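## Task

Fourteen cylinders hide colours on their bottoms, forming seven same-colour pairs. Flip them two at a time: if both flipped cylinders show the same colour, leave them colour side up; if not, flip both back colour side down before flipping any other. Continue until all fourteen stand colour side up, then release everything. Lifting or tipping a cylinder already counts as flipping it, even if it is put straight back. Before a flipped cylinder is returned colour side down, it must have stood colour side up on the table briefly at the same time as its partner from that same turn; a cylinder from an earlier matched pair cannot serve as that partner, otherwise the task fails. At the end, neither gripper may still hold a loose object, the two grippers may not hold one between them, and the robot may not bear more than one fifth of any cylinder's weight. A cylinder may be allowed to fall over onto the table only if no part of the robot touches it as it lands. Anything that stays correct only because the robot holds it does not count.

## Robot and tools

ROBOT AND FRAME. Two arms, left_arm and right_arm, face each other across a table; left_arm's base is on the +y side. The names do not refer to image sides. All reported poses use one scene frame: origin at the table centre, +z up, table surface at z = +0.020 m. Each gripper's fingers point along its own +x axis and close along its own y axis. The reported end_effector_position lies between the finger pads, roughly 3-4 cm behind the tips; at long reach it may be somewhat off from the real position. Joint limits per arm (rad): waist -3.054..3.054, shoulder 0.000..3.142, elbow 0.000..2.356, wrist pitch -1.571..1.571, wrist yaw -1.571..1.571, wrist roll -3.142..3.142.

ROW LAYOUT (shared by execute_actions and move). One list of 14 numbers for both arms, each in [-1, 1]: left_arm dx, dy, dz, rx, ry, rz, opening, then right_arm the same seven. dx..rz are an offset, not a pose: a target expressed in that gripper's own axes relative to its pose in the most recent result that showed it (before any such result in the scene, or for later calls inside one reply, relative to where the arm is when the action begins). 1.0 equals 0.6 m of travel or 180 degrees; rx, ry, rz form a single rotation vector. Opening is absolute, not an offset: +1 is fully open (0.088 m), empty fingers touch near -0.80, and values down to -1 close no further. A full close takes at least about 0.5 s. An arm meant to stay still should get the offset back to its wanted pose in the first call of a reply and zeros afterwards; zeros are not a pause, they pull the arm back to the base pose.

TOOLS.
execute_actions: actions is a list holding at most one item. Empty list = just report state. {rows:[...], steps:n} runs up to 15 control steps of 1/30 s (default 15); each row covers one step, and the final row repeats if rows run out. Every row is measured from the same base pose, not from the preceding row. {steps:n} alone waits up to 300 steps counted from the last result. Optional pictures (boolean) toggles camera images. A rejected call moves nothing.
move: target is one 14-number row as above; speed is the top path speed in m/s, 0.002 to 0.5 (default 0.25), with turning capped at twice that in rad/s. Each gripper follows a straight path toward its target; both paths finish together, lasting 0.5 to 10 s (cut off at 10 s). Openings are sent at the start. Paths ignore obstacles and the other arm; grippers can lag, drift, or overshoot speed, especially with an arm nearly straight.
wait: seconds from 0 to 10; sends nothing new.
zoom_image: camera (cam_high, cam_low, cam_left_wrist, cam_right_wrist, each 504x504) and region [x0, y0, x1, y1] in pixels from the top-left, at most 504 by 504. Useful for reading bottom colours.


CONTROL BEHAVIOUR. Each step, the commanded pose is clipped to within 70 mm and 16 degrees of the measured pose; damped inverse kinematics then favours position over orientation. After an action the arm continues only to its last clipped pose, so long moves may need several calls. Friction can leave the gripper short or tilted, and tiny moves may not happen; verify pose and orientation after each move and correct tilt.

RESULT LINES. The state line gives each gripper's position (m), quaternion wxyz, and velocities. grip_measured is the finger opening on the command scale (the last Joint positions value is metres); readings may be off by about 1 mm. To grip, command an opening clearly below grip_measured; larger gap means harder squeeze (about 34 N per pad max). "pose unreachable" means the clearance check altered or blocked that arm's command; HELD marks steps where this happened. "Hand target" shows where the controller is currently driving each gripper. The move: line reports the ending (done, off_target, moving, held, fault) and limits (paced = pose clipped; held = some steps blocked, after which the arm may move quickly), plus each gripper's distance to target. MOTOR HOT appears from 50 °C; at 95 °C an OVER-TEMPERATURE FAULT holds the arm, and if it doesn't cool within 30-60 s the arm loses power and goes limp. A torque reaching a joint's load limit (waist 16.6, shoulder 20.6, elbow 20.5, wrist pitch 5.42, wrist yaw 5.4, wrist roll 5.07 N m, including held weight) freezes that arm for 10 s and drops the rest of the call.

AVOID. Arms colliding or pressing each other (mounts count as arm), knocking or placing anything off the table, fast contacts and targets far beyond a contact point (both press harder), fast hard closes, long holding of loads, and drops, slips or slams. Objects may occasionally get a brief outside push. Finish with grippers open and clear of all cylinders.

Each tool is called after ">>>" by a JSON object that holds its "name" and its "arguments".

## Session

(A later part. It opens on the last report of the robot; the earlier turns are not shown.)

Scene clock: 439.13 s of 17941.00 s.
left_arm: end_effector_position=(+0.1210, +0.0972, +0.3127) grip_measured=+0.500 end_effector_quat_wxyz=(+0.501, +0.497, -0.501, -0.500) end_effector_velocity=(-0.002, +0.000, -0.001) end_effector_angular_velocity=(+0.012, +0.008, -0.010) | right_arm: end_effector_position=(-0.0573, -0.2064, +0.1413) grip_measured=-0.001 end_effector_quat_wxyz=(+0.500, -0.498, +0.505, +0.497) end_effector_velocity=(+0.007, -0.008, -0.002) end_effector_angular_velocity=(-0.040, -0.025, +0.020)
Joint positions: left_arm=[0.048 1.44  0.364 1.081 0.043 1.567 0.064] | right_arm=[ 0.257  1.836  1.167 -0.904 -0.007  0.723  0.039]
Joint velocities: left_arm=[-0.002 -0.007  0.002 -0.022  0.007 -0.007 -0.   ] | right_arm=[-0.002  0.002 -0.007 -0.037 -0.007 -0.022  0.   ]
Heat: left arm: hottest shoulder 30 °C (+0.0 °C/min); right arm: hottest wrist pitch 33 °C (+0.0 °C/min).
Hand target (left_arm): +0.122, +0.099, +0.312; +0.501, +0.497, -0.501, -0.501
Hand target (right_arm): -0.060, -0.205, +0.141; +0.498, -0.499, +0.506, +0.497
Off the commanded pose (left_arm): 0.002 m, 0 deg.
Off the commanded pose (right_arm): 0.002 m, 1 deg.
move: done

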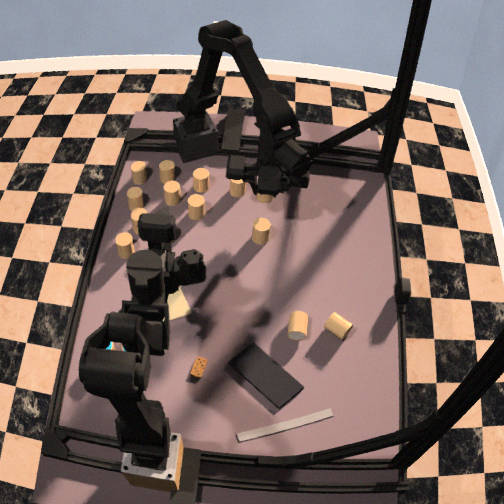

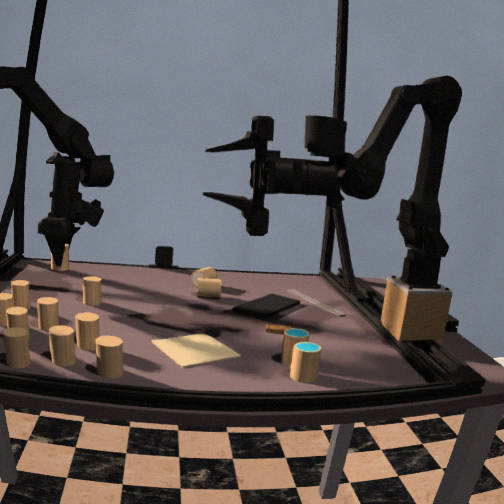

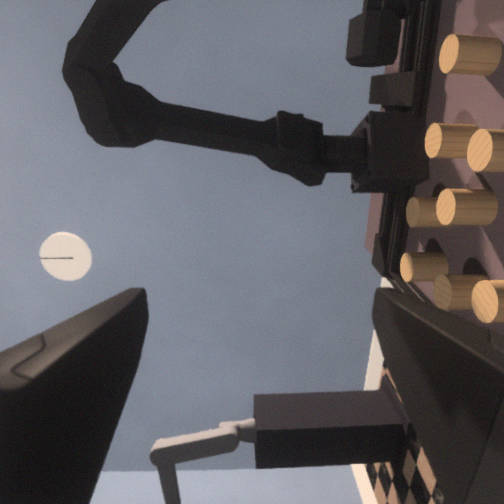

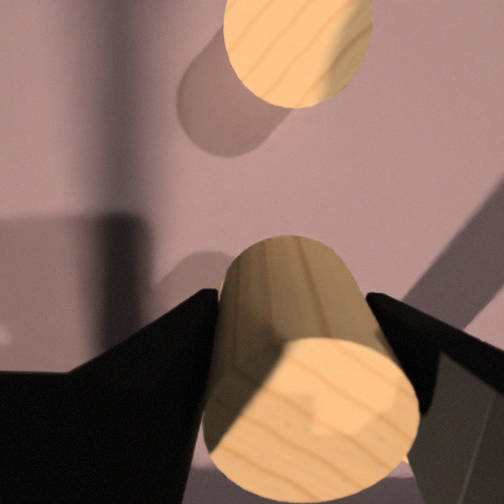

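>>> {"name": "move", "arguments": {"target": [0,0,0,0,0,0,0.5,0.1205,0,0,0,0,0,-0.3], "speed": 0.08}}

>>> {"name": "execute_actions", "arguments": {"actions": [{"rows":[[0,0,0,0,0,0,0.5,0,0,0,0,0,0,0.4]],"steps":8}], "pictures": false}}

>>> {"name": "move", "arguments": {"target": [0,0,0,0,0,0,0.5,-0.12,0,0,0,0,0,0.4]}}

>>> {"name": "move", "arguments": {"target": [0,0,0,0,0,0,0.5,-0.02,-0.117,-0.118,0,0,0,0.4]}}

Scene clock: 446.63 s of 17941.00 s.
left_arm: end_effector_position=(+0.1211, +0.0975, +0.3125) grip_measured=+0.500 end_effector_quat_wxyz=(+0.501, +0.497, -0.501, -0.500) end_effector_velocity=(+0.000, +0.002, -0.004) end_effector_angular_velocity=(+0.012, +0.008, +0.005) | right_arm: end_effector_position=(-0.0595, -0.2039, +0.0739) grip_measured=-0.001 end_effector_quat_wxyz=(+0.500, -0.493, +0.505, +0.503) end_effector_velocity=(+0.001, -0.002, +0.000) end_effector_angular_velocity=(-0.010, +0.001, +0.020)
Joint positions: left_arm=[0.049 1.439 0.363 1.081 0.043 1.567 0.064] | right_arm=[ 0.257  1.975  1.046 -0.628 -0.007  0.723  0.039]
Joint velocities: left_arm=[-0.002 -0.002 -0.007 -0.007 -0.007 -0.007  0.   ] | right_arm=[-0.002 -0.002 -0.002 -0.007 -0.007 -0.022 -0.   ]
Heat: left arm: hottest shoulder 30 °C (+0.0 °C/min); right arm: hottest elbow 32 °C (-2.0 °C/min).
Hand target (left_arm): +0.121, +0.097, +0.313; +0.502, +0.497, -0.501, -0.500
Hand target (right_arm): -0.057, -0.207, +0.069; +0.500, -0.498, +0.505, +0.497
Off the commanded pose (left_arm): 0.000 m, 0 deg.
Off the commanded pose (right_arm): 0.006 m, 1 deg.
move: done

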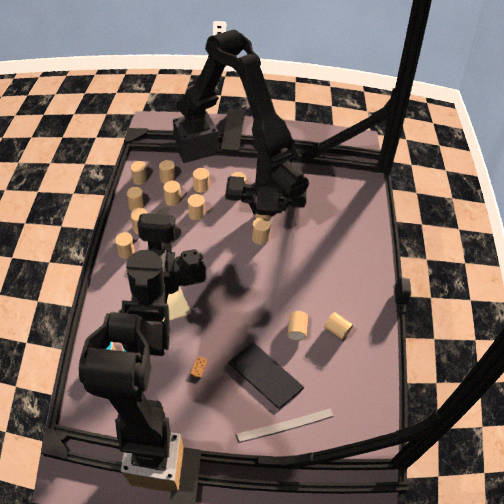

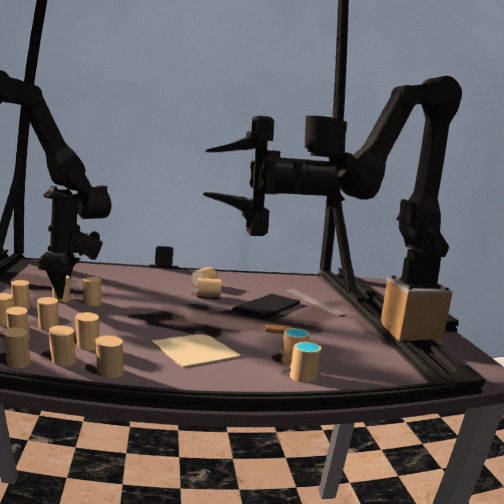

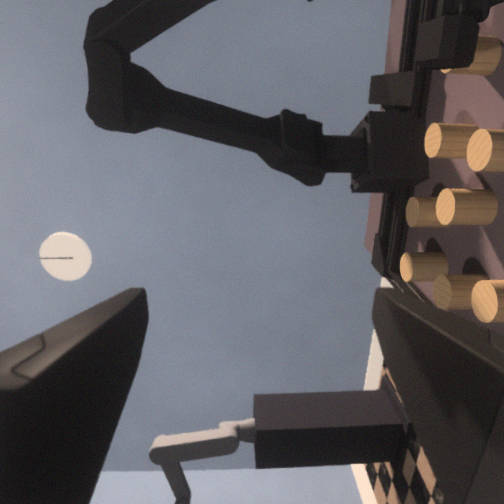

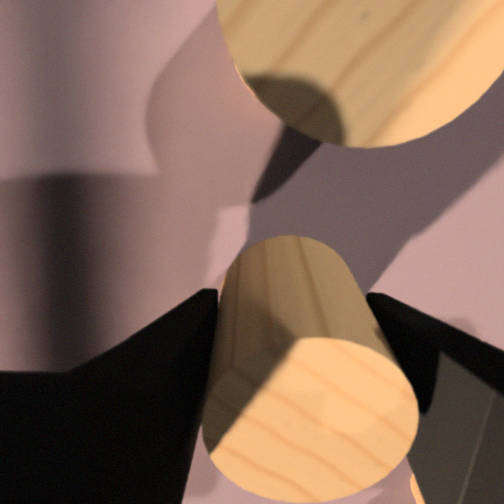

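Scene clock: 446.90 s of 17941.00 s.
left_arm: end_effector_position=(+0.1211, +0.0975, +0.3125) grip_measured=+0.500 end_effector_quat_wxyz=(+0.501, +0.497, -0.501, -0.500) end_effector_velocity=(+0.002, +0.001, +0.000) end_effector_angular_velocity=(+0.002, -0.007, +0.010) | right_arm: end_effector_position=(-0.0596, -0.2039, +0.0739) grip_measured=+0.367 end_effector_quat_wxyz=(+0.500, -0.493, +0.505, +0.503) end_effector_velocity=(+0.002, -0.003, -0.001) end_effector_angular_velocity=(-0.014, -0.003, +0.020)
Joint positions: left_arm=[0.049 1.439 0.363 1.081 0.043 1.567 0.064] | right_arm=[ 0.257  1.975  1.046 -0.628 -0.008  0.723  0.057]
Joint velocities: left_arm=[ 0.002 -0.007 -0.002 -0.007 -0.007  0.007  0.   ] | right_arm=[-0.002 -0.002 -0.007 -0.007 -0.007 -0.022  0.013]
Heat: left arm: hottest shoulder 30 °C (+0.0 °C/min); right arm: hottest elbow 32 °C (-2.0 °C/min).
Hand target (left_arm): +0.121, +0.097, +0.312; +0.501, +0.497, -0.501, -0.500
Hand target (right_arm): -0.060, -0.204, +0.074; +0.500, -0.493, +0.505, +0.503
Off the commanded pose (left_arm): 0.000 m, 0 deg.
Off the commanded pose (right_arm): 0.000 m, 0 deg.
Steps of this call (steps 1 to 8: all 8 steps of this action). Readings (end_effector_position):
1: left_arm (+0.1211, +0.0975, +0.3125) | right_arm (-0.0595, -0.2039, +0.0739)
2: left_arm (+0.1211, +0.0975, +0.3125) | right_arm (-0.0595, -0.2039, +0.0739)
4: left_arm (+0.1211, +0.0975, +0.3125) | right_arm (-0.0596, -0.2039, +0.0739)
8: the state above

Scene clock: 448.10 s of 17941.00 s.
left_arm: end_effector_position=(+0.1211, +0.0975, +0.3125) grip_measured=+0.500 end_effector_quat_wxyz=(+0.501, +0.497, -0.501, -0.500) end_effector_velocity=(-0.000, +0.001, -0.002) end_effector_angular_velocity=(+0.007, +0.008, -0.005) | right_arm: end_effector_position=(-0.0564, -0.2077, +0.1396) grip_measured=+0.400 end_effector_quat_wxyz=(+0.499, -0.500, +0.505, +0.495) end_effector_velocity=(+0.005, -0.007, +0.000) end_effector_angular_velocity=(-0.032, -0.019, -0.010)
Joint positions: left_arm=[0.049 1.439 0.363 1.081 0.043 1.567 0.064] | right_arm=[ 0.257  1.838  1.161 -0.902 -0.008  0.723  0.059]
Joint velocities: left_arm=[ 0.002 -0.002 -0.002 -0.007  0.007 -0.007  0.   ] | right_arm=[-0.002 -0.002 -0.002 -0.037 -0.007  0.007 -0.   ]
Heat: left arm: hottest shoulder 30 °C (-1.0 °C/min); right arm: hottest elbow 32 °C (-2.0 °C/min).
Hand target (left_arm): +0.121, +0.097, +0.313; +0.501, +0.497, -0.501, -0.500
Hand target (right_arm): -0.059, -0.205, +0.146; +0.500, -0.493, +0.505, +0.503
Off the commanded pose (left_arm): 0.000 m, 0 deg.
Off the commanded pose (right_arm): 0.007 m, 1 deg.
move: done

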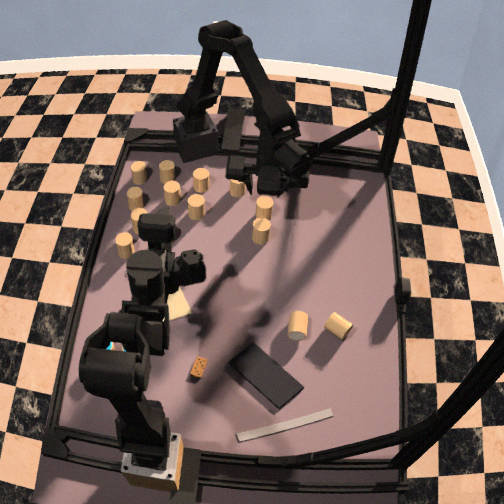

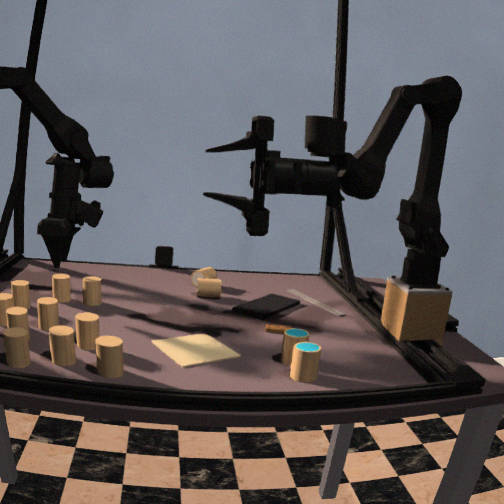

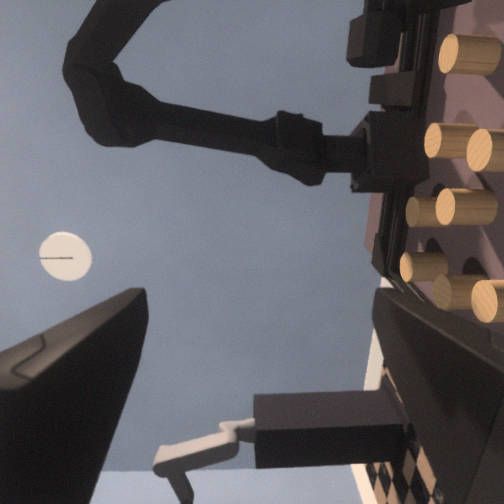

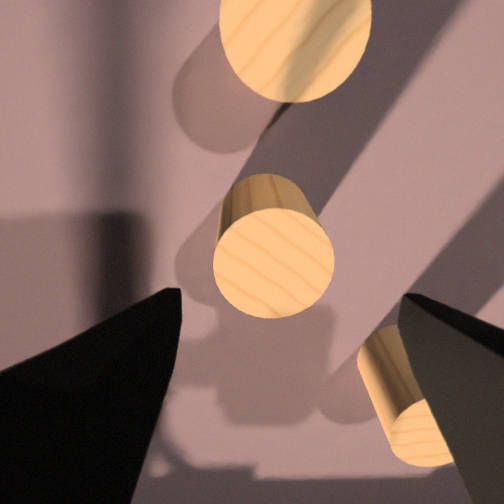

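Scene clock: 449.03 s of 17941.00 s.
left_arm: end_effector_position=(+0.1211, +0.0975, +0.3125) grip_measured=+0.500 end_effector_quat_wxyz=(+0.501, +0.497, -0.501, -0.500) end_effector_velocity=(-0.002, +0.002, -0.007) end_effector_angular_velocity=(+0.027, -0.006, -0.010) | right_arm: end_effector_position=(+0.0110, -0.2767, +0.1525) grip_measured=+0.400 end_effector_quat_wxyz=(+0.499, -0.500, +0.505, +0.495) end_effector_velocity=(+0.002, -0.003, -0.000) end_effector_angular_velocity=(-0.010, +0.001, +0.005)
Joint positions: left_arm=[0.049 1.439 0.363 1.081 0.043 1.567 0.064] | right_arm=[ 0.231  1.461  0.807 -0.924 -0.008  0.697  0.059]
Joint velocities: left_arm=[-0.002 -0.002 -0.007 -0.022  0.007  0.007 -0.   ] | right_arm=[-0.002 -0.007 -0.007 -0.007 -0.007 -0.007 -0.   ]
Heat: left arm: hottest shoulder 29 °C (-2.0 °C/min); right arm: hottest elbow 32 °C (-2.0 °C/min).
Hand target (left_arm): +0.121, +0.097, +0.313; +0.501, +0.497, -0.501, -0.500
Hand target (right_arm): +0.013, -0.279, +0.153; +0.500, -0.500, +0.505, +0.495
Off the commanded pose (left_arm): 0.000 m, 0 deg.
Off the commanded pose (right_arm): 0.003 m, 0 deg.
move: done

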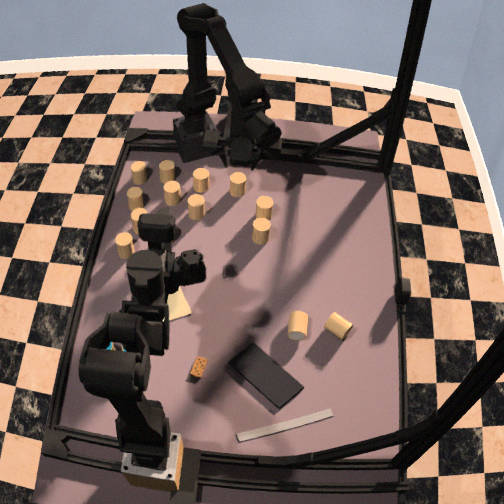

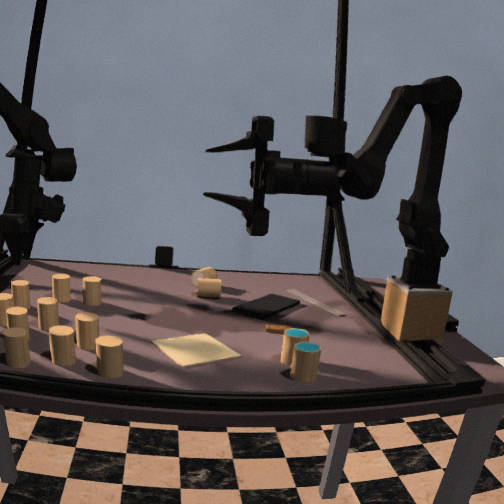

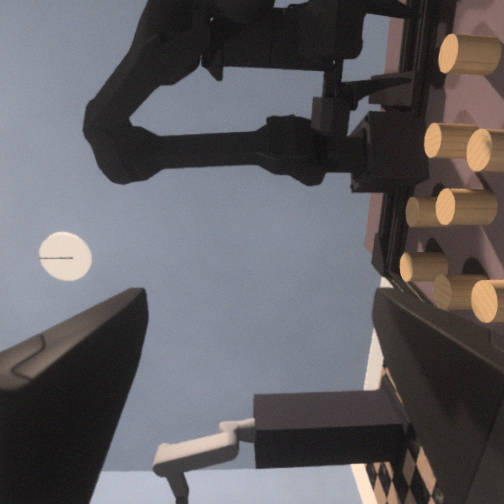

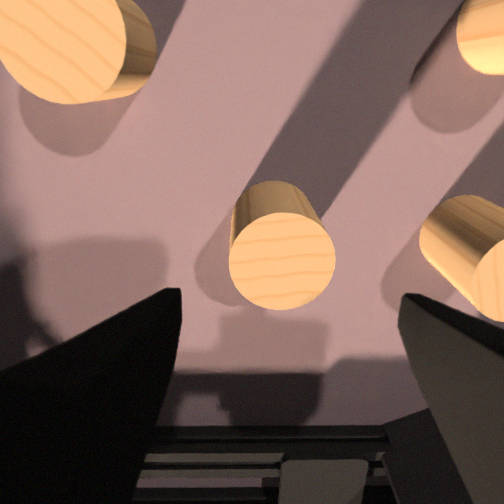

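>>> {"name": "execute_actions", "arguments": {"actions": []}}

Scene clock: 468.50 s of 17941.00 s.
left_arm: end_effector_position=(+0.1211, +0.0975, +0.3125) grip_measured=+0.500 end_effector_quat_wxyz=(+0.501, +0.497, -0.501, -0.500) end_effector_velocity=(+0.002, +0.001, +0.002) end_effector_angular_velocity=(-0.007, +0.007, +0.010) | right_arm: end_effector_position=(+0.0111, -0.2768, +0.1526) grip_measured=+0.400 end_effector_quat_wxyz=(+0.499, -0.500, +0.505, +0.495) end_effector_velocity=(+0.001, -0.002, -0.000) end_effector_angular_velocity=(-0.010, +0.001, +0.005)
Joint positions: left_arm=[0.049 1.439 0.363 1.081 0.043 1.567 0.064] | right_arm=[ 0.231  1.46   0.806 -0.924 -0.008  0.697  0.059]
Joint velocities: left_arm=[ 0.002 -0.002 -0.002  0.007 -0.007 -0.007 -0.   ] | right_arm=[-0.002 -0.002 -0.002 -0.007 -0.007 -0.007 -0.   ]
Heat: left arm: hottest wrist pitch 30 °C (+0.0 °C/min); right arm: hottest elbow 31 °C (-1.0 °C/min).
Hand target (left_arm): +0.121, +0.097, +0.313; +0.502, +0.497, -0.501, -0.500
Hand target (right_arm): +0.013, -0.279, +0.153; +0.500, -0.500, +0.505, +0.495
Off the commanded pose (left_arm): 0.000 m, 0 deg.
Off the commanded pose (right_arm): 0.003 m, 0 deg.
Steps of this call (steps 1 to 90: nothing new was sent; then 16.47 s passed at rest). Readings (end_effector_position):
1: left_arm (+0.1211, +0.0975, +0.3125) | right_arm (+0.0110, -0.2767, +0.1525)
2: left_arm (+0.1211, +0.0975, +0.3125) | right_arm (+0.0110, -0.2767, +0.1526)
4: left_arm (+0.1211, +0.0975, +0.3125) | right_arm (+0.0110, -0.2767, +0.1526)
8: left_arm (+0.1211, +0.0975, +0.3125) | right_arm (+0.0110, -0.2767, +0.1527)
90: the state above

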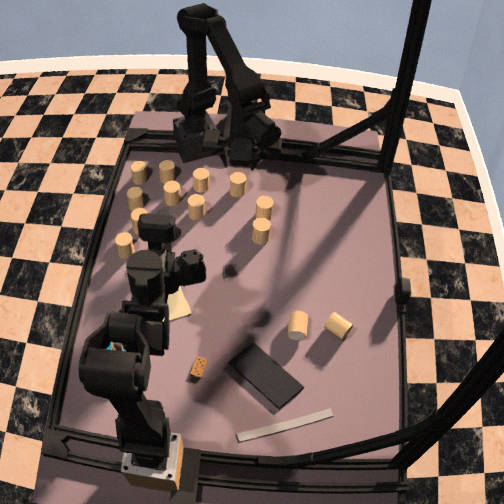

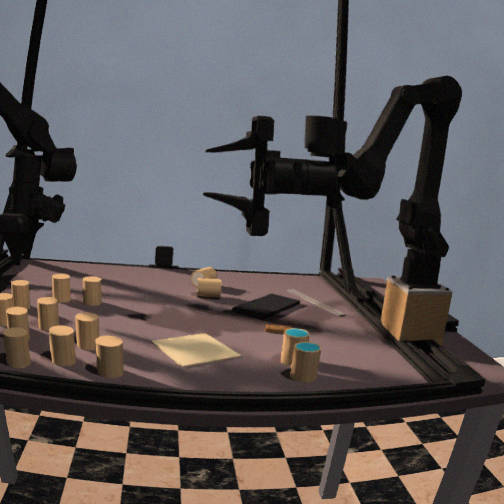

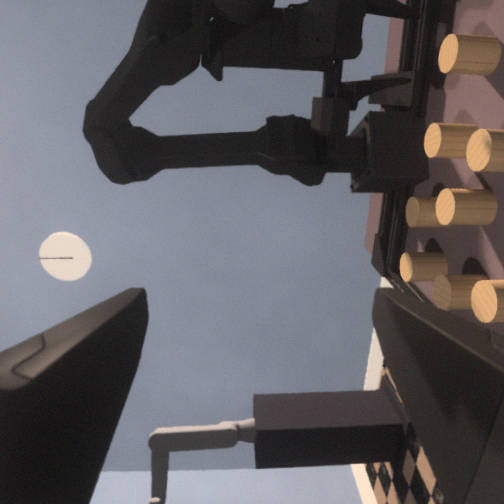

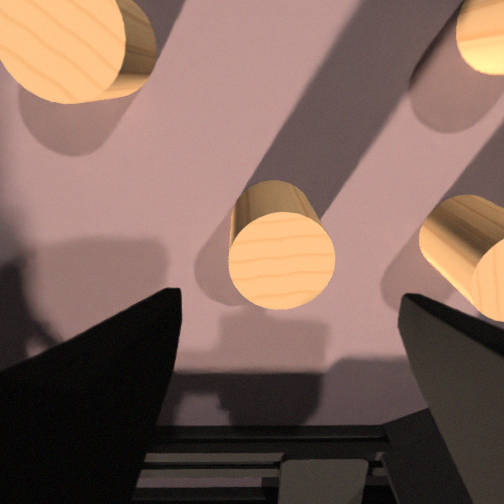

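>>> {"name": "move", "arguments": {"target": [0.076,-0.002,-0.005,0,0,0,0.5,0.142,-0.002,-0.009,0,0,0,0.4], "speed": 0.1}}

Scene clock: 472.97 s of 17941.00 s.
left_arm: end_effector_position=(+0.1231, +0.0546, +0.3081) grip_measured=+0.500 end_effector_quat_wxyz=(+0.499, +0.499, -0.499, -0.503) end_effector_velocity=(+0.000, -0.001, -0.002) end_effector_angular_velocity=(+0.007, +0.008, +0.005) | right_arm: end_effector_position=(+0.0110, -0.2796, +0.0707) grip_measured=+0.400 end_effector_quat_wxyz=(+0.500, -0.495, +0.505, +0.500) end_effector_velocity=(+0.002, -0.003, -0.002) end_effector_angular_velocity=(-0.018, -0.005, -0.010)
Joint positions: left_arm=[0.05  1.621 0.519 1.097 0.044 1.567 0.064] | right_arm=[ 0.24   1.661  0.605 -0.508 -0.008  0.707  0.059]
Joint velocities: left_arm=[-0.002  0.002  0.002 -0.007 -0.007 -0.007 -0.   ] | right_arm=[-0.002  0.007 -0.002 -0.007 -0.007  0.007 -0.   ]
Heat: left arm: hottest wrist pitch 30 °C (+0.0 °C/min); right arm: hottest elbow 31 °C (-1.0 °C/min).
Hand target (left_arm): +0.124, +0.052, +0.311; +0.501, +0.497, -0.501, -0.501
Hand target (right_arm): +0.013, -0.283, +0.067; +0.499, -0.500, +0.505, +0.495
Off the commanded pose (left_arm): 0.004 m, 1 deg.
Off the commanded pose (right_arm): 0.005 m, 1 deg.
After step 90, 0.20 s passed at rest.
move: done

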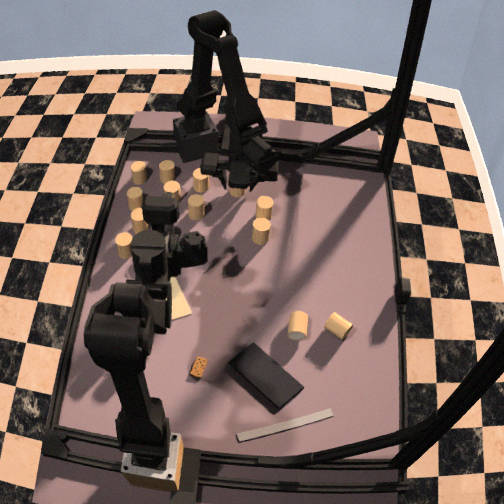

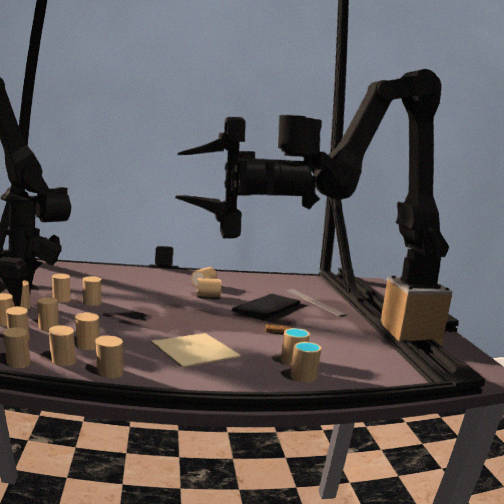

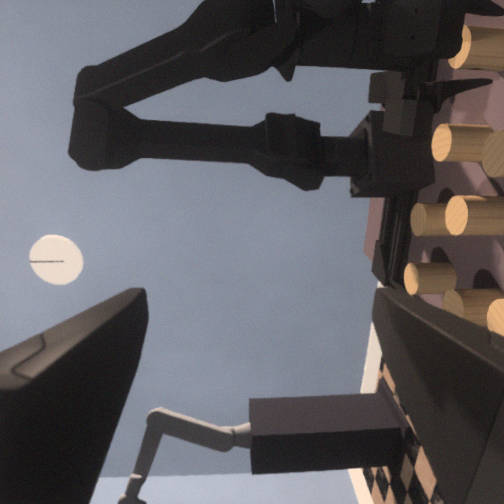

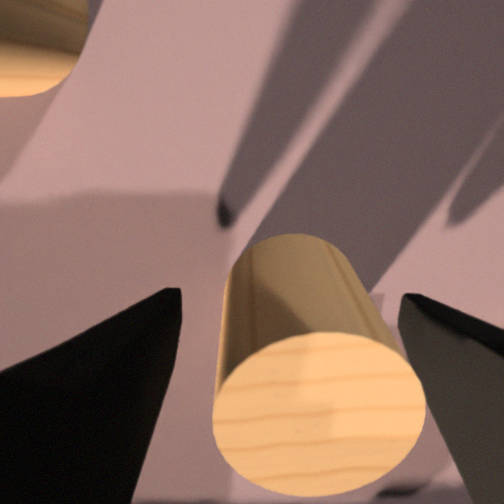

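>>> {"name": "execute_actions", "arguments": {"actions": [{"rows":[[0,0.006,0,0,0,0,0.5,-0.002,-0.008,0,0,0,0,0.4],[0,0.006,0,0,0,0,0.5,-0.002,-0.008,0,0,0,0,0.4],[0,0.006,0,0,0,0,0.5,-0.002,-0.008,0,0,0,0,0.4],[0,0.006,0,0,0,0,0.5,-0.002,-0.008,0,0,0,0,0.3],[0,0.006,0,0,0,0,0.5,-0.002,-0.008,0,0,0,0,0.2],[0,0.006,0,0,0,0,0.5,-0.002,-0.008,0,0,0,0,-0.3]],"steps":15}], "pictures": false}}

>>> {"name": "move", "arguments": {"target": [0,0,0,0,0,0,0.5,-0.13,0,0,0,0,0,-0.3], "speed": 0.2}}

>>> {"name": "move", "arguments": {"target": [0,0,0,0,0,0,0.5,-0.258,-0.193,0.358,0,-0.512,0,-0.3], "speed": 0.4}}

Scene clock: 485.80 s of 17941.00 s.
left_arm: end_effector_position=(+0.1232, +0.0549, +0.3060) grip_measured=+0.500 end_effector_quat_wxyz=(+0.496, +0.503, -0.495, -0.507) end_effector_velocity=(+0.002, +0.001, -0.005) end_effector_angular_velocity=(+0.017, +0.008, +0.020) | right_arm: end_effector_position=(+0.0144, -0.2787, +0.0708) grip_measured=+0.002 end_effector_quat_wxyz=(+0.500, -0.496, +0.505, +0.499) end_effector_velocity=(+0.003, -0.003, -0.001) end_effector_angular_velocity=(-0.014, -0.002, +0.000)
Joint positions: left_arm=[0.05  1.616 0.519 1.078 0.044 1.567 0.064] | right_arm=[ 0.225  1.658  0.602 -0.512 -0.007  0.692  0.039]
Joint velocities: left_arm=[-0.002  0.002 -0.007 -0.007 -0.022 -0.007 -0.   ] | right_arm=[-0.007 -0.002 -0.007 -0.007 -0.007 -0.007 -0.   ]
Heat: left arm: hottest wrist pitch 31 °C (+1.0 °C/min); right arm: hottest elbow 30 °C (-2.0 °C/min).
Hand target (left_arm): +0.123, +0.055, +0.312; +0.499, +0.499, -0.499, -0.503
Hand target (right_arm): +0.016, -0.280, +0.072; +0.500, -0.495, +0.505, +0.500
Off the commanded pose (left_arm): 0.006 m, 1 deg.
Off the commanded pose (right_arm): 0.002 m, 0 deg.
Steps of this call (steps 1 to 90: nothing new was sent; then 9.33 s passed at rest; steps 91 to 105: all 15 steps of this action). Readings (end_effector_position):
91: left_arm (+0.1232, +0.0545, +0.3080) | right_arm (+0.0112, -0.2795, +0.0704)
92: left_arm (+0.1232, +0.0545, +0.3072) | right_arm (+0.0119, -0.2791, +0.0704)
94: left_arm (+0.1232, +0.0546, +0.3059) | right_arm (+0.0131, -0.2786, +0.0704)
98: left_arm (+0.1232, +0.0548, +0.3058) | right_arm (+0.0139, -0.2786, +0.0707)
105: the state above

Scene clock: 486.93 s of 17941.00 s.
left_arm: end_effector_position=(+0.1232, +0.0549, +0.3060) grip_measured=+0.500 end_effector_quat_wxyz=(+0.496, +0.503, -0.495, -0.507) end_effector_velocity=(+0.000, +0.002, -0.003) end_effector_angular_velocity=(+0.012, -0.007, +0.005) | right_arm: end_effector_position=(+0.0174, -0.2825, +0.1433) grip_measured=+0.001 end_effector_quat_wxyz=(+0.499, -0.504, +0.506, +0.491) end_effector_velocity=(+0.002, -0.003, +0.001) end_effector_angular_velocity=(-0.018, -0.005, +0.005)
Joint positions: left_arm=[0.05  1.616 0.519 1.078 0.044 1.567 0.064] | right_arm=[ 0.225  1.455  0.761 -0.897 -0.007  0.691  0.039]
Joint velocities: left_arm=[-0.002 -0.002 -0.007 -0.007 -0.007  0.007 -0.   ] | right_arm=[-0.002 -0.002  0.002 -0.022 -0.007 -0.007 -0.   ]
Heat: left arm: hottest wrist pitch 31 °C (+1.0 °C/min); right arm: hottest elbow 30 °C (-2.0 °C/min).
Hand target (left_arm): +0.123, +0.055, +0.306; +0.496, +0.503, -0.495, -0.507
Hand target (right_arm): +0.014, -0.279, +0.149; +0.500, -0.496, +0.505, +0.499
Off the commanded pose (left_arm): 0.000 m, 0 deg.
Off the commanded pose (right_arm): 0.007 m, 1 deg.
move: done

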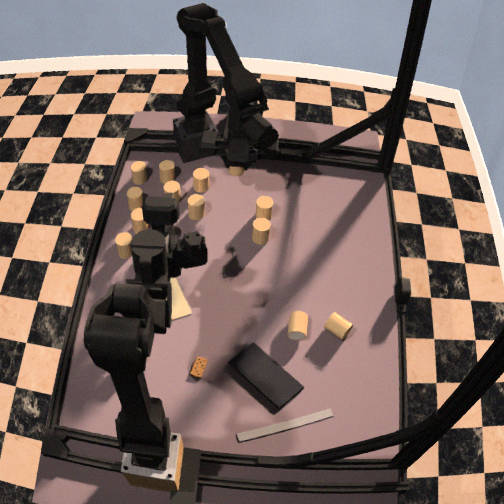

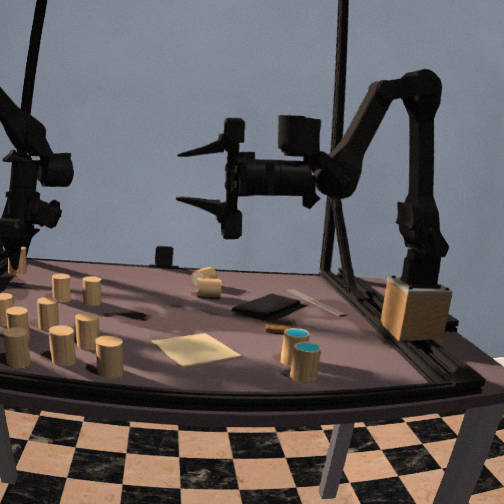

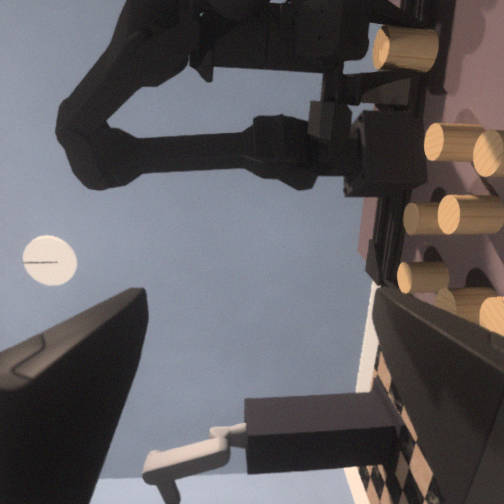

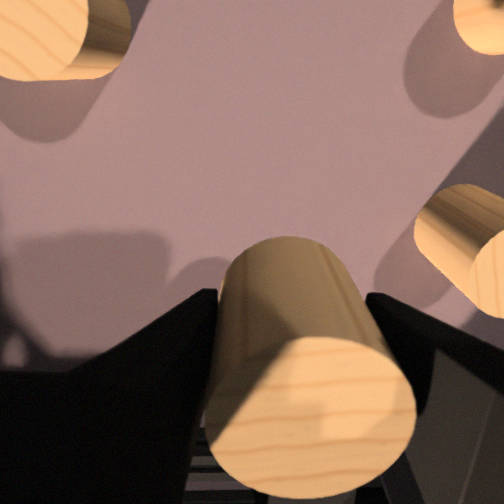

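Scene clock: 489.53 s of 17941.00 s.
left_arm: end_effector_position=(+0.1232, +0.0549, +0.3060) grip_measured=+0.500 end_effector_quat_wxyz=(+0.496, +0.503, -0.495, -0.507) end_effector_velocity=(+0.000, +0.001, -0.002) end_effector_angular_velocity=(+0.007, +0.007, +0.005) | right_arm: end_effector_position=(+0.1313, -0.0658, +0.2993) grip_measured=+0.001 end_effector_quat_wxyz=(+0.706, +0.006, -0.014, +0.708) end_effector_velocity=(-0.000, -0.000, -0.000) end_effector_angular_velocity=(+0.003, -0.022, +0.004)
Joint positions: left_arm=[0.05  1.616 0.519 1.078 0.044 1.567 0.064] | right_arm=[-0.37   1.436  0.412  1.052  0.084 -0.013  0.039]
Joint velocities: left_arm=[-0.002 -0.002 -0.002 -0.007 -0.007 -0.007 -0.   ] | right_arm=[-0.002  0.002 -0.002  0.007 -0.007 -0.022 -0.   ]
Heat: left arm: hottest wrist pitch 31 °C (+1.0 °C/min); right arm: hottest elbow 30 °C (-2.0 °C/min).
Hand target (left_arm): +0.123, +0.055, +0.306; +0.496, +0.503, -0.495, -0.506
Hand target (right_arm): +0.132, -0.065, +0.297; +0.706, +0.004, -0.013, +0.708
Off the commanded pose (left_arm): 0.000 m, 0 deg.
Off the commanded pose (right_arm): 0.006 m, 1 deg.
move: done

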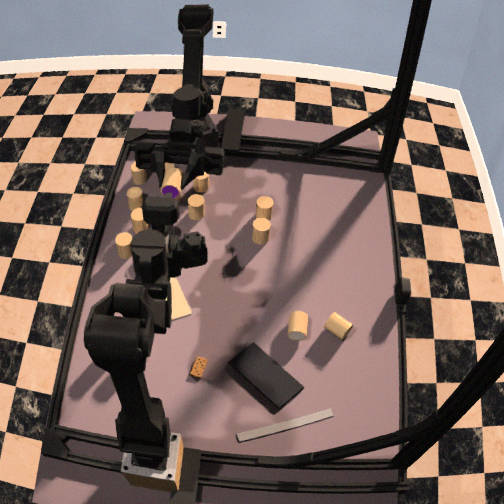

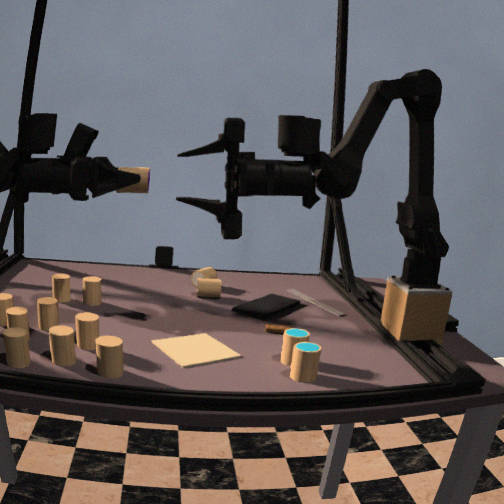

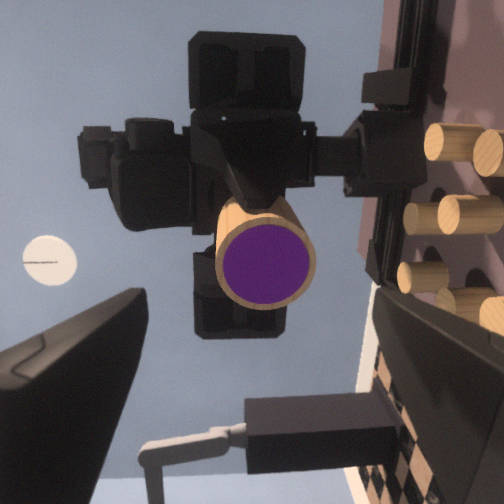

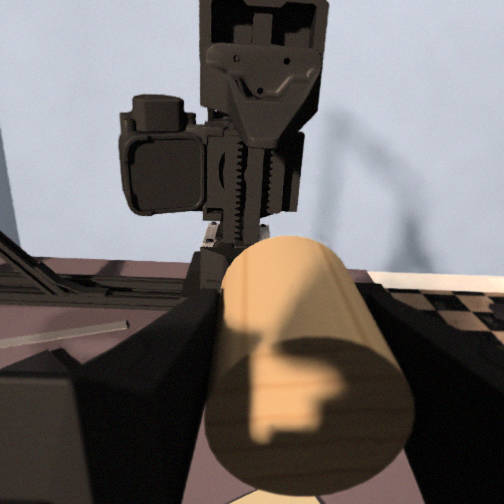

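>>> {"name": "move", "arguments": {"target": [0.143,0,-0.004,0,0,0.006,0.5,0,0,0,0,0,0,-0.3], "speed": 0.15}}

Scene clock: 494.90 s of 17941.00 s.
left_arm: end_effector_position=(+0.1264, -0.0279, +0.3030) grip_measured=+0.500 end_effector_quat_wxyz=(+0.500, +0.499, -0.499, -0.502) end_effector_velocity=(-0.000, -0.001, -0.004) end_effector_angular_velocity=(+0.012, +0.008, +0.005) | right_arm: end_effector_position=(+0.1312, -0.0657, +0.2986) grip_measured=-0.001 end_effector_quat_wxyz=(+0.706, +0.005, -0.013, +0.708) end_effector_velocity=(-0.000, -0.001, -0.002) end_effector_angular_velocity=(-0.007, -0.008, +0.005)
Joint positions: left_arm=[0.05  1.903 0.852 1.048 0.043 1.567 0.064] | right_arm=[-0.37   1.437  0.412  1.052  0.084 -0.014  0.039]
Joint velocities: left_arm=[-0.002  0.007  0.002 -0.007 -0.007 -0.007 -0.   ] | right_arm=[-0.002 -0.002 -0.002 -0.007 -0.007 -0.007  0.   ]
Heat: left arm: hottest wrist pitch 31 °C (+1.0 °C/min); right arm: hottest elbow 31 °C (-2.0 °C/min).
Hand target (left_arm): +0.125, -0.031, +0.304; +0.501, +0.498, -0.500, -0.502
Hand target (right_arm): +0.131, -0.066, +0.299; +0.706, +0.006, -0.014, +0.708
Off the commanded pose (left_arm): 0.004 m, 0 deg.
Off the commanded pose (right_arm): 0.001 m, 0 deg.
move: done

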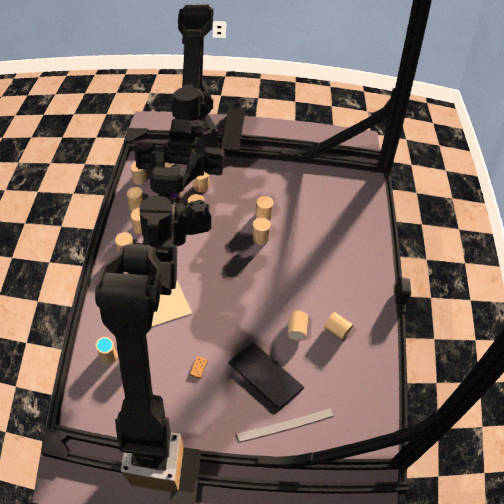

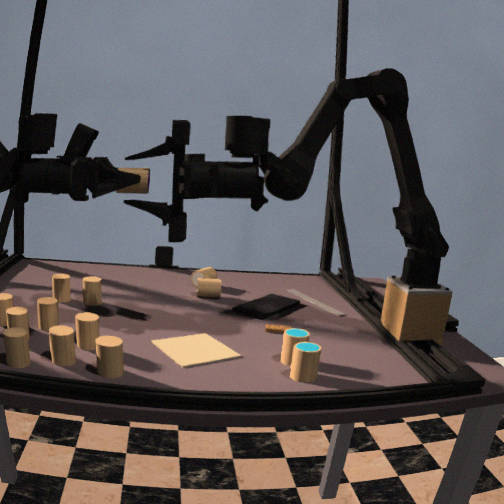

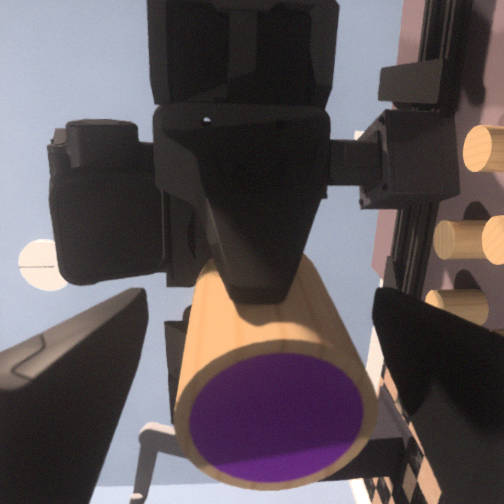

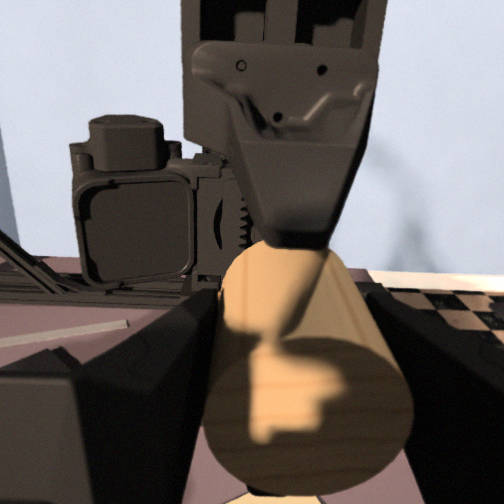

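>>> {"name": "execute_actions", "arguments": {"actions": [{"rows":[[0.006,-0.006,0,0,0,0,0.5,0,0,0,0,0,0,-0.3],[0.006,-0.006,0,0,0,0,0.5,0,0,0,0,0,0,-0.3],[0.006,-0.006,0,0,0,0,0.5,0,0,0,0,0,0,-0.3],[0.006,-0.006,0,0,0,0,0.4,0,0,0,0,0,0,-0.3],[0.006,-0.006,0,0,0,0,0.3,0,0,0,0,0,0,-0.3],[0.006,-0.006,0,0,0,0,-0.3,0,0,0,0,0,0,-0.3]],"steps":15}], "pictures": false}}

>>> {"name": "move", "arguments": {"target": [-0.06,0,0,0,0,0,-0.3,-0.06,0,0,0,0,0,0.5], "speed": 0.1}}

>>> {"name": "move", "arguments": {"target": [-0.345,-0.233,-0.007,0,0,-0.496,-0.3,-0.153,0.043,-0.243,0,0.508,0,0.4], "speed": 0.4}}

Scene clock: 509.70 s of 17941.00 s.
left_arm: end_effector_position=(+0.1263, -0.0295, +0.2990) grip_measured=+0.020 end_effector_quat_wxyz=(+0.499, +0.500, -0.498, -0.503) end_effector_velocity=(-0.000, -0.000, -0.003) end_effector_angular_velocity=(+0.017, +0.023, +0.005) | right_arm: end_effector_position=(+0.1312, -0.0657, +0.2970) grip_measured=+0.000 end_effector_quat_wxyz=(+0.706, +0.002, -0.011, +0.708) end_effector_velocity=(-0.002, -0.001, -0.002) end_effector_angular_velocity=(-0.007, -0.023, +0.009)
Joint positions: left_arm=[0.049 1.919 0.855 1.058 0.043 1.567 0.04 ] | right_arm=[-0.37   1.438  0.411  1.046  0.084 -0.014  0.039]
Joint velocities: left_arm=[-0.002 -0.002  0.002 -0.022 -0.007 -0.022 -0.   ] | right_arm=[ 0.002 -0.002 -0.002 -0.007 -0.007 -0.022 -0.   ]
Heat: left arm: hottest wrist pitch 31 °C (+1.0 °C/min); right arm: hottest wrist pitch 32 °C (+0.0 °C/min).
Hand target (left_arm): +0.126, -0.031, +0.299; +0.499, +0.499, -0.499, -0.503
Hand target (right_arm): +0.131, -0.066, +0.299; +0.706, +0.005, -0.013, +0.708
Off the commanded pose (left_arm): 0.002 m, 0 deg.
Off the commanded pose (right_arm): 0.002 m, 0 deg.
Steps of this call (steps 1 to 429: nothing new was sent; steps 430 to 444: all 15 steps of this action). Readings (end_effector_position):
430: left_arm (+0.1263, -0.0285, +0.3016) | right_arm (+0.1312, -0.0658, +0.2983)
431: left_arm (+0.1263, -0.0287, +0.3012) | right_arm (+0.1312, -0.0658, +0.2983)
433: left_arm (+0.1263, -0.0289, +0.2995) | right_arm (+0.1312, -0.0658, +0.2983)
437: left_arm (+0.1263, -0.0293, +0.2985) | right_arm (+0.1312, -0.0657, +0.2975)
444: the state above

Scene clock: 510.73 s of 17941.00 s.
left_arm: end_effector_position=(+0.1255, +0.0042, +0.2943) grip_measured=+0.020 end_effector_quat_wxyz=(+0.496, +0.503, -0.495, -0.506) end_effector_velocity=(+0.002, +0.003, -0.006) end_effector_angular_velocity=(+0.027, -0.006, +0.010) | right_arm: end_effector_position=(+0.1312, -0.0989, +0.2976) grip_measured=+0.500 end_effector_quat_wxyz=(+0.706, +0.003, -0.011, +0.708) end_effector_velocity=(-0.002, -0.003, -0.006) end_effector_angular_velocity=(-0.022, -0.010, +0.010)
Joint positions: left_arm=[0.051 1.826 0.709 1.1   0.045 1.567 0.04 ] | right_arm=[-0.356  1.275  0.3    0.996  0.097 -0.014  0.063]
Joint velocities: left_arm=[ 0.002 -0.007 -0.012 -0.022 -0.007  0.007 -0.   ] | right_arm=[ 0.002 -0.012 -0.012 -0.022 -0.007 -0.007  0.   ]
Heat: left arm: hottest wrist pitch 31 °C (+1.0 °C/min); right arm: hottest wrist pitch 32 °C (+0.0 °C/min).
Hand target (left_arm): +0.126, +0.006, +0.299; +0.499, +0.500, -0.499, -0.503
Hand target (right_arm): +0.131, -0.102, +0.296; +0.706, +0.003, -0.011, +0.708
Off the commanded pose (left_arm): 0.005 m, 1 deg.
Off the commanded pose (right_arm): 0.003 m, 0 deg.
move: done

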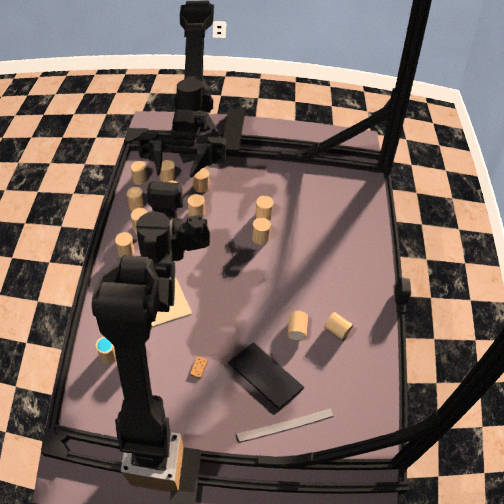

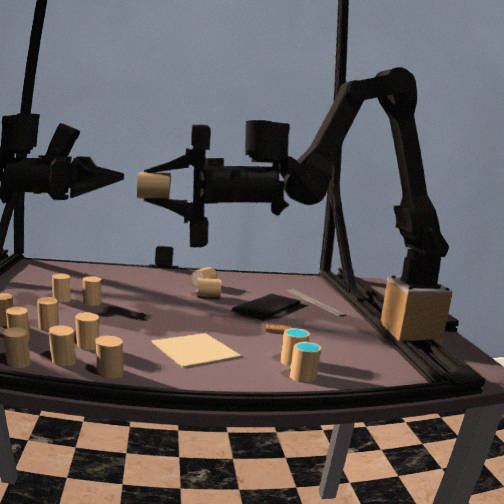

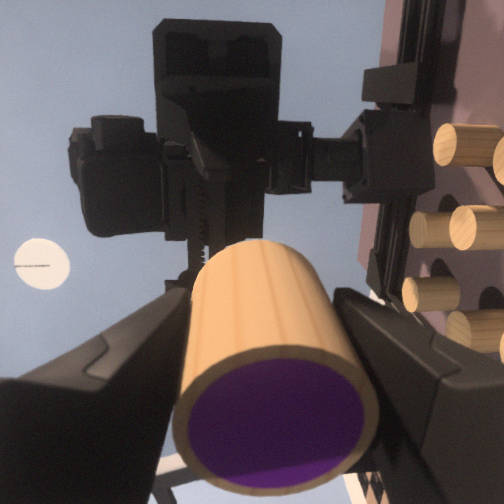

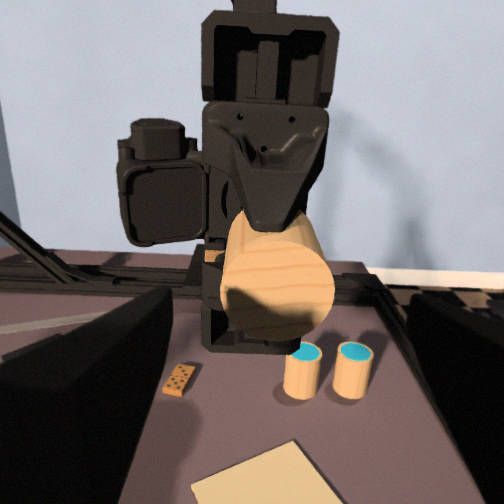

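Scene clock: 513.17 s of 17941.00 s.
left_arm: end_effector_position=(+0.1282, +0.2164, +0.1573) grip_measured=+0.018 end_effector_quat_wxyz=(-0.003, +0.705, +0.003, -0.710) end_effector_velocity=(-0.002, +0.001, +0.002) end_effector_angular_velocity=(+0.012, +0.008, +0.005) | right_arm: end_effector_position=(+0.1084, -0.1903, +0.1487) grip_measured=+0.400 end_effector_quat_wxyz=(+0.504, -0.502, +0.500, +0.494) end_effector_velocity=(-0.001, +0.000, +0.003) end_effector_angular_velocity=(-0.011, +0.020, -0.000)
Joint positions: left_arm=[ 0.074  1.634  0.876 -0.821  0.006  1.636  0.04 ] | right_arm=[-0.283  1.617  0.941 -0.901  0.011  0.181  0.059]
Joint velocities: left_arm=[-0.002  0.002  0.012 -0.022  0.007 -0.007 -0.   ] | right_arm=[-0.007  0.002  0.017 -0.022 -0.022 -0.007 -0.   ]
Heat: left arm: hottest wrist pitch 31 °C (+1.0 °C/min); right arm: hottest wrist pitch 32 °C (+0.0 °C/min).
Hand target (left_arm): +0.130, +0.214, +0.159; -0.001, +0.706, +0.002, -0.708
Hand target (right_arm): +0.107, -0.188, +0.149; +0.503, -0.501, +0.502, +0.494
Off the commanded pose (left_arm): 0.003 m, 0 deg.
Off the commanded pose (right_arm): 0.003 m, 1 deg.
move: done

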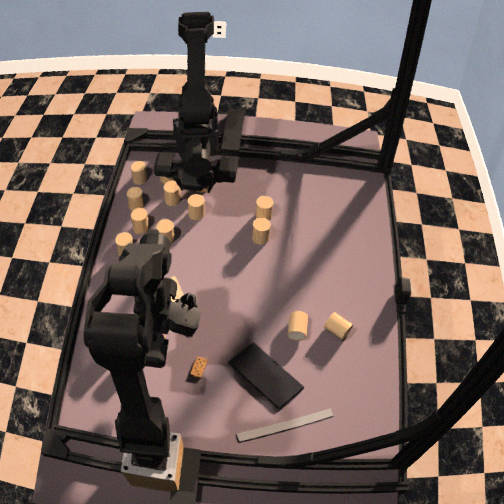

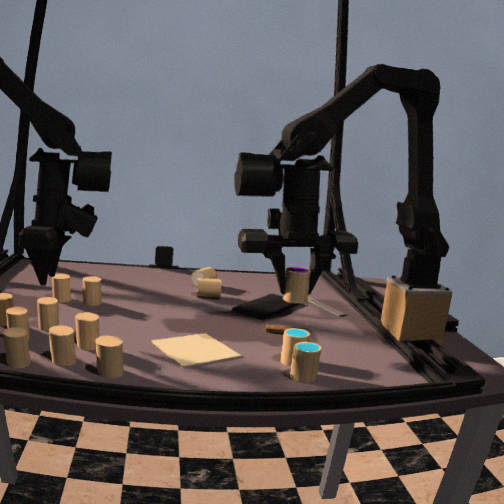

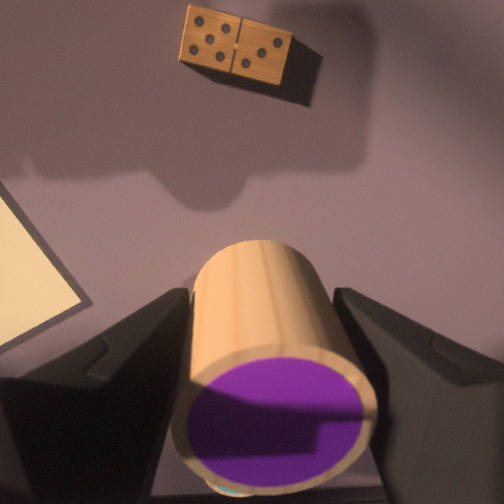

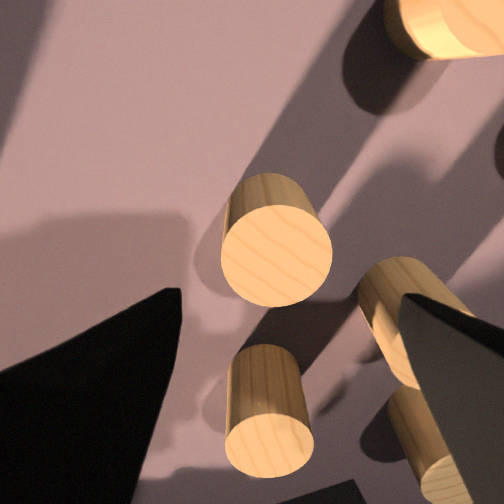

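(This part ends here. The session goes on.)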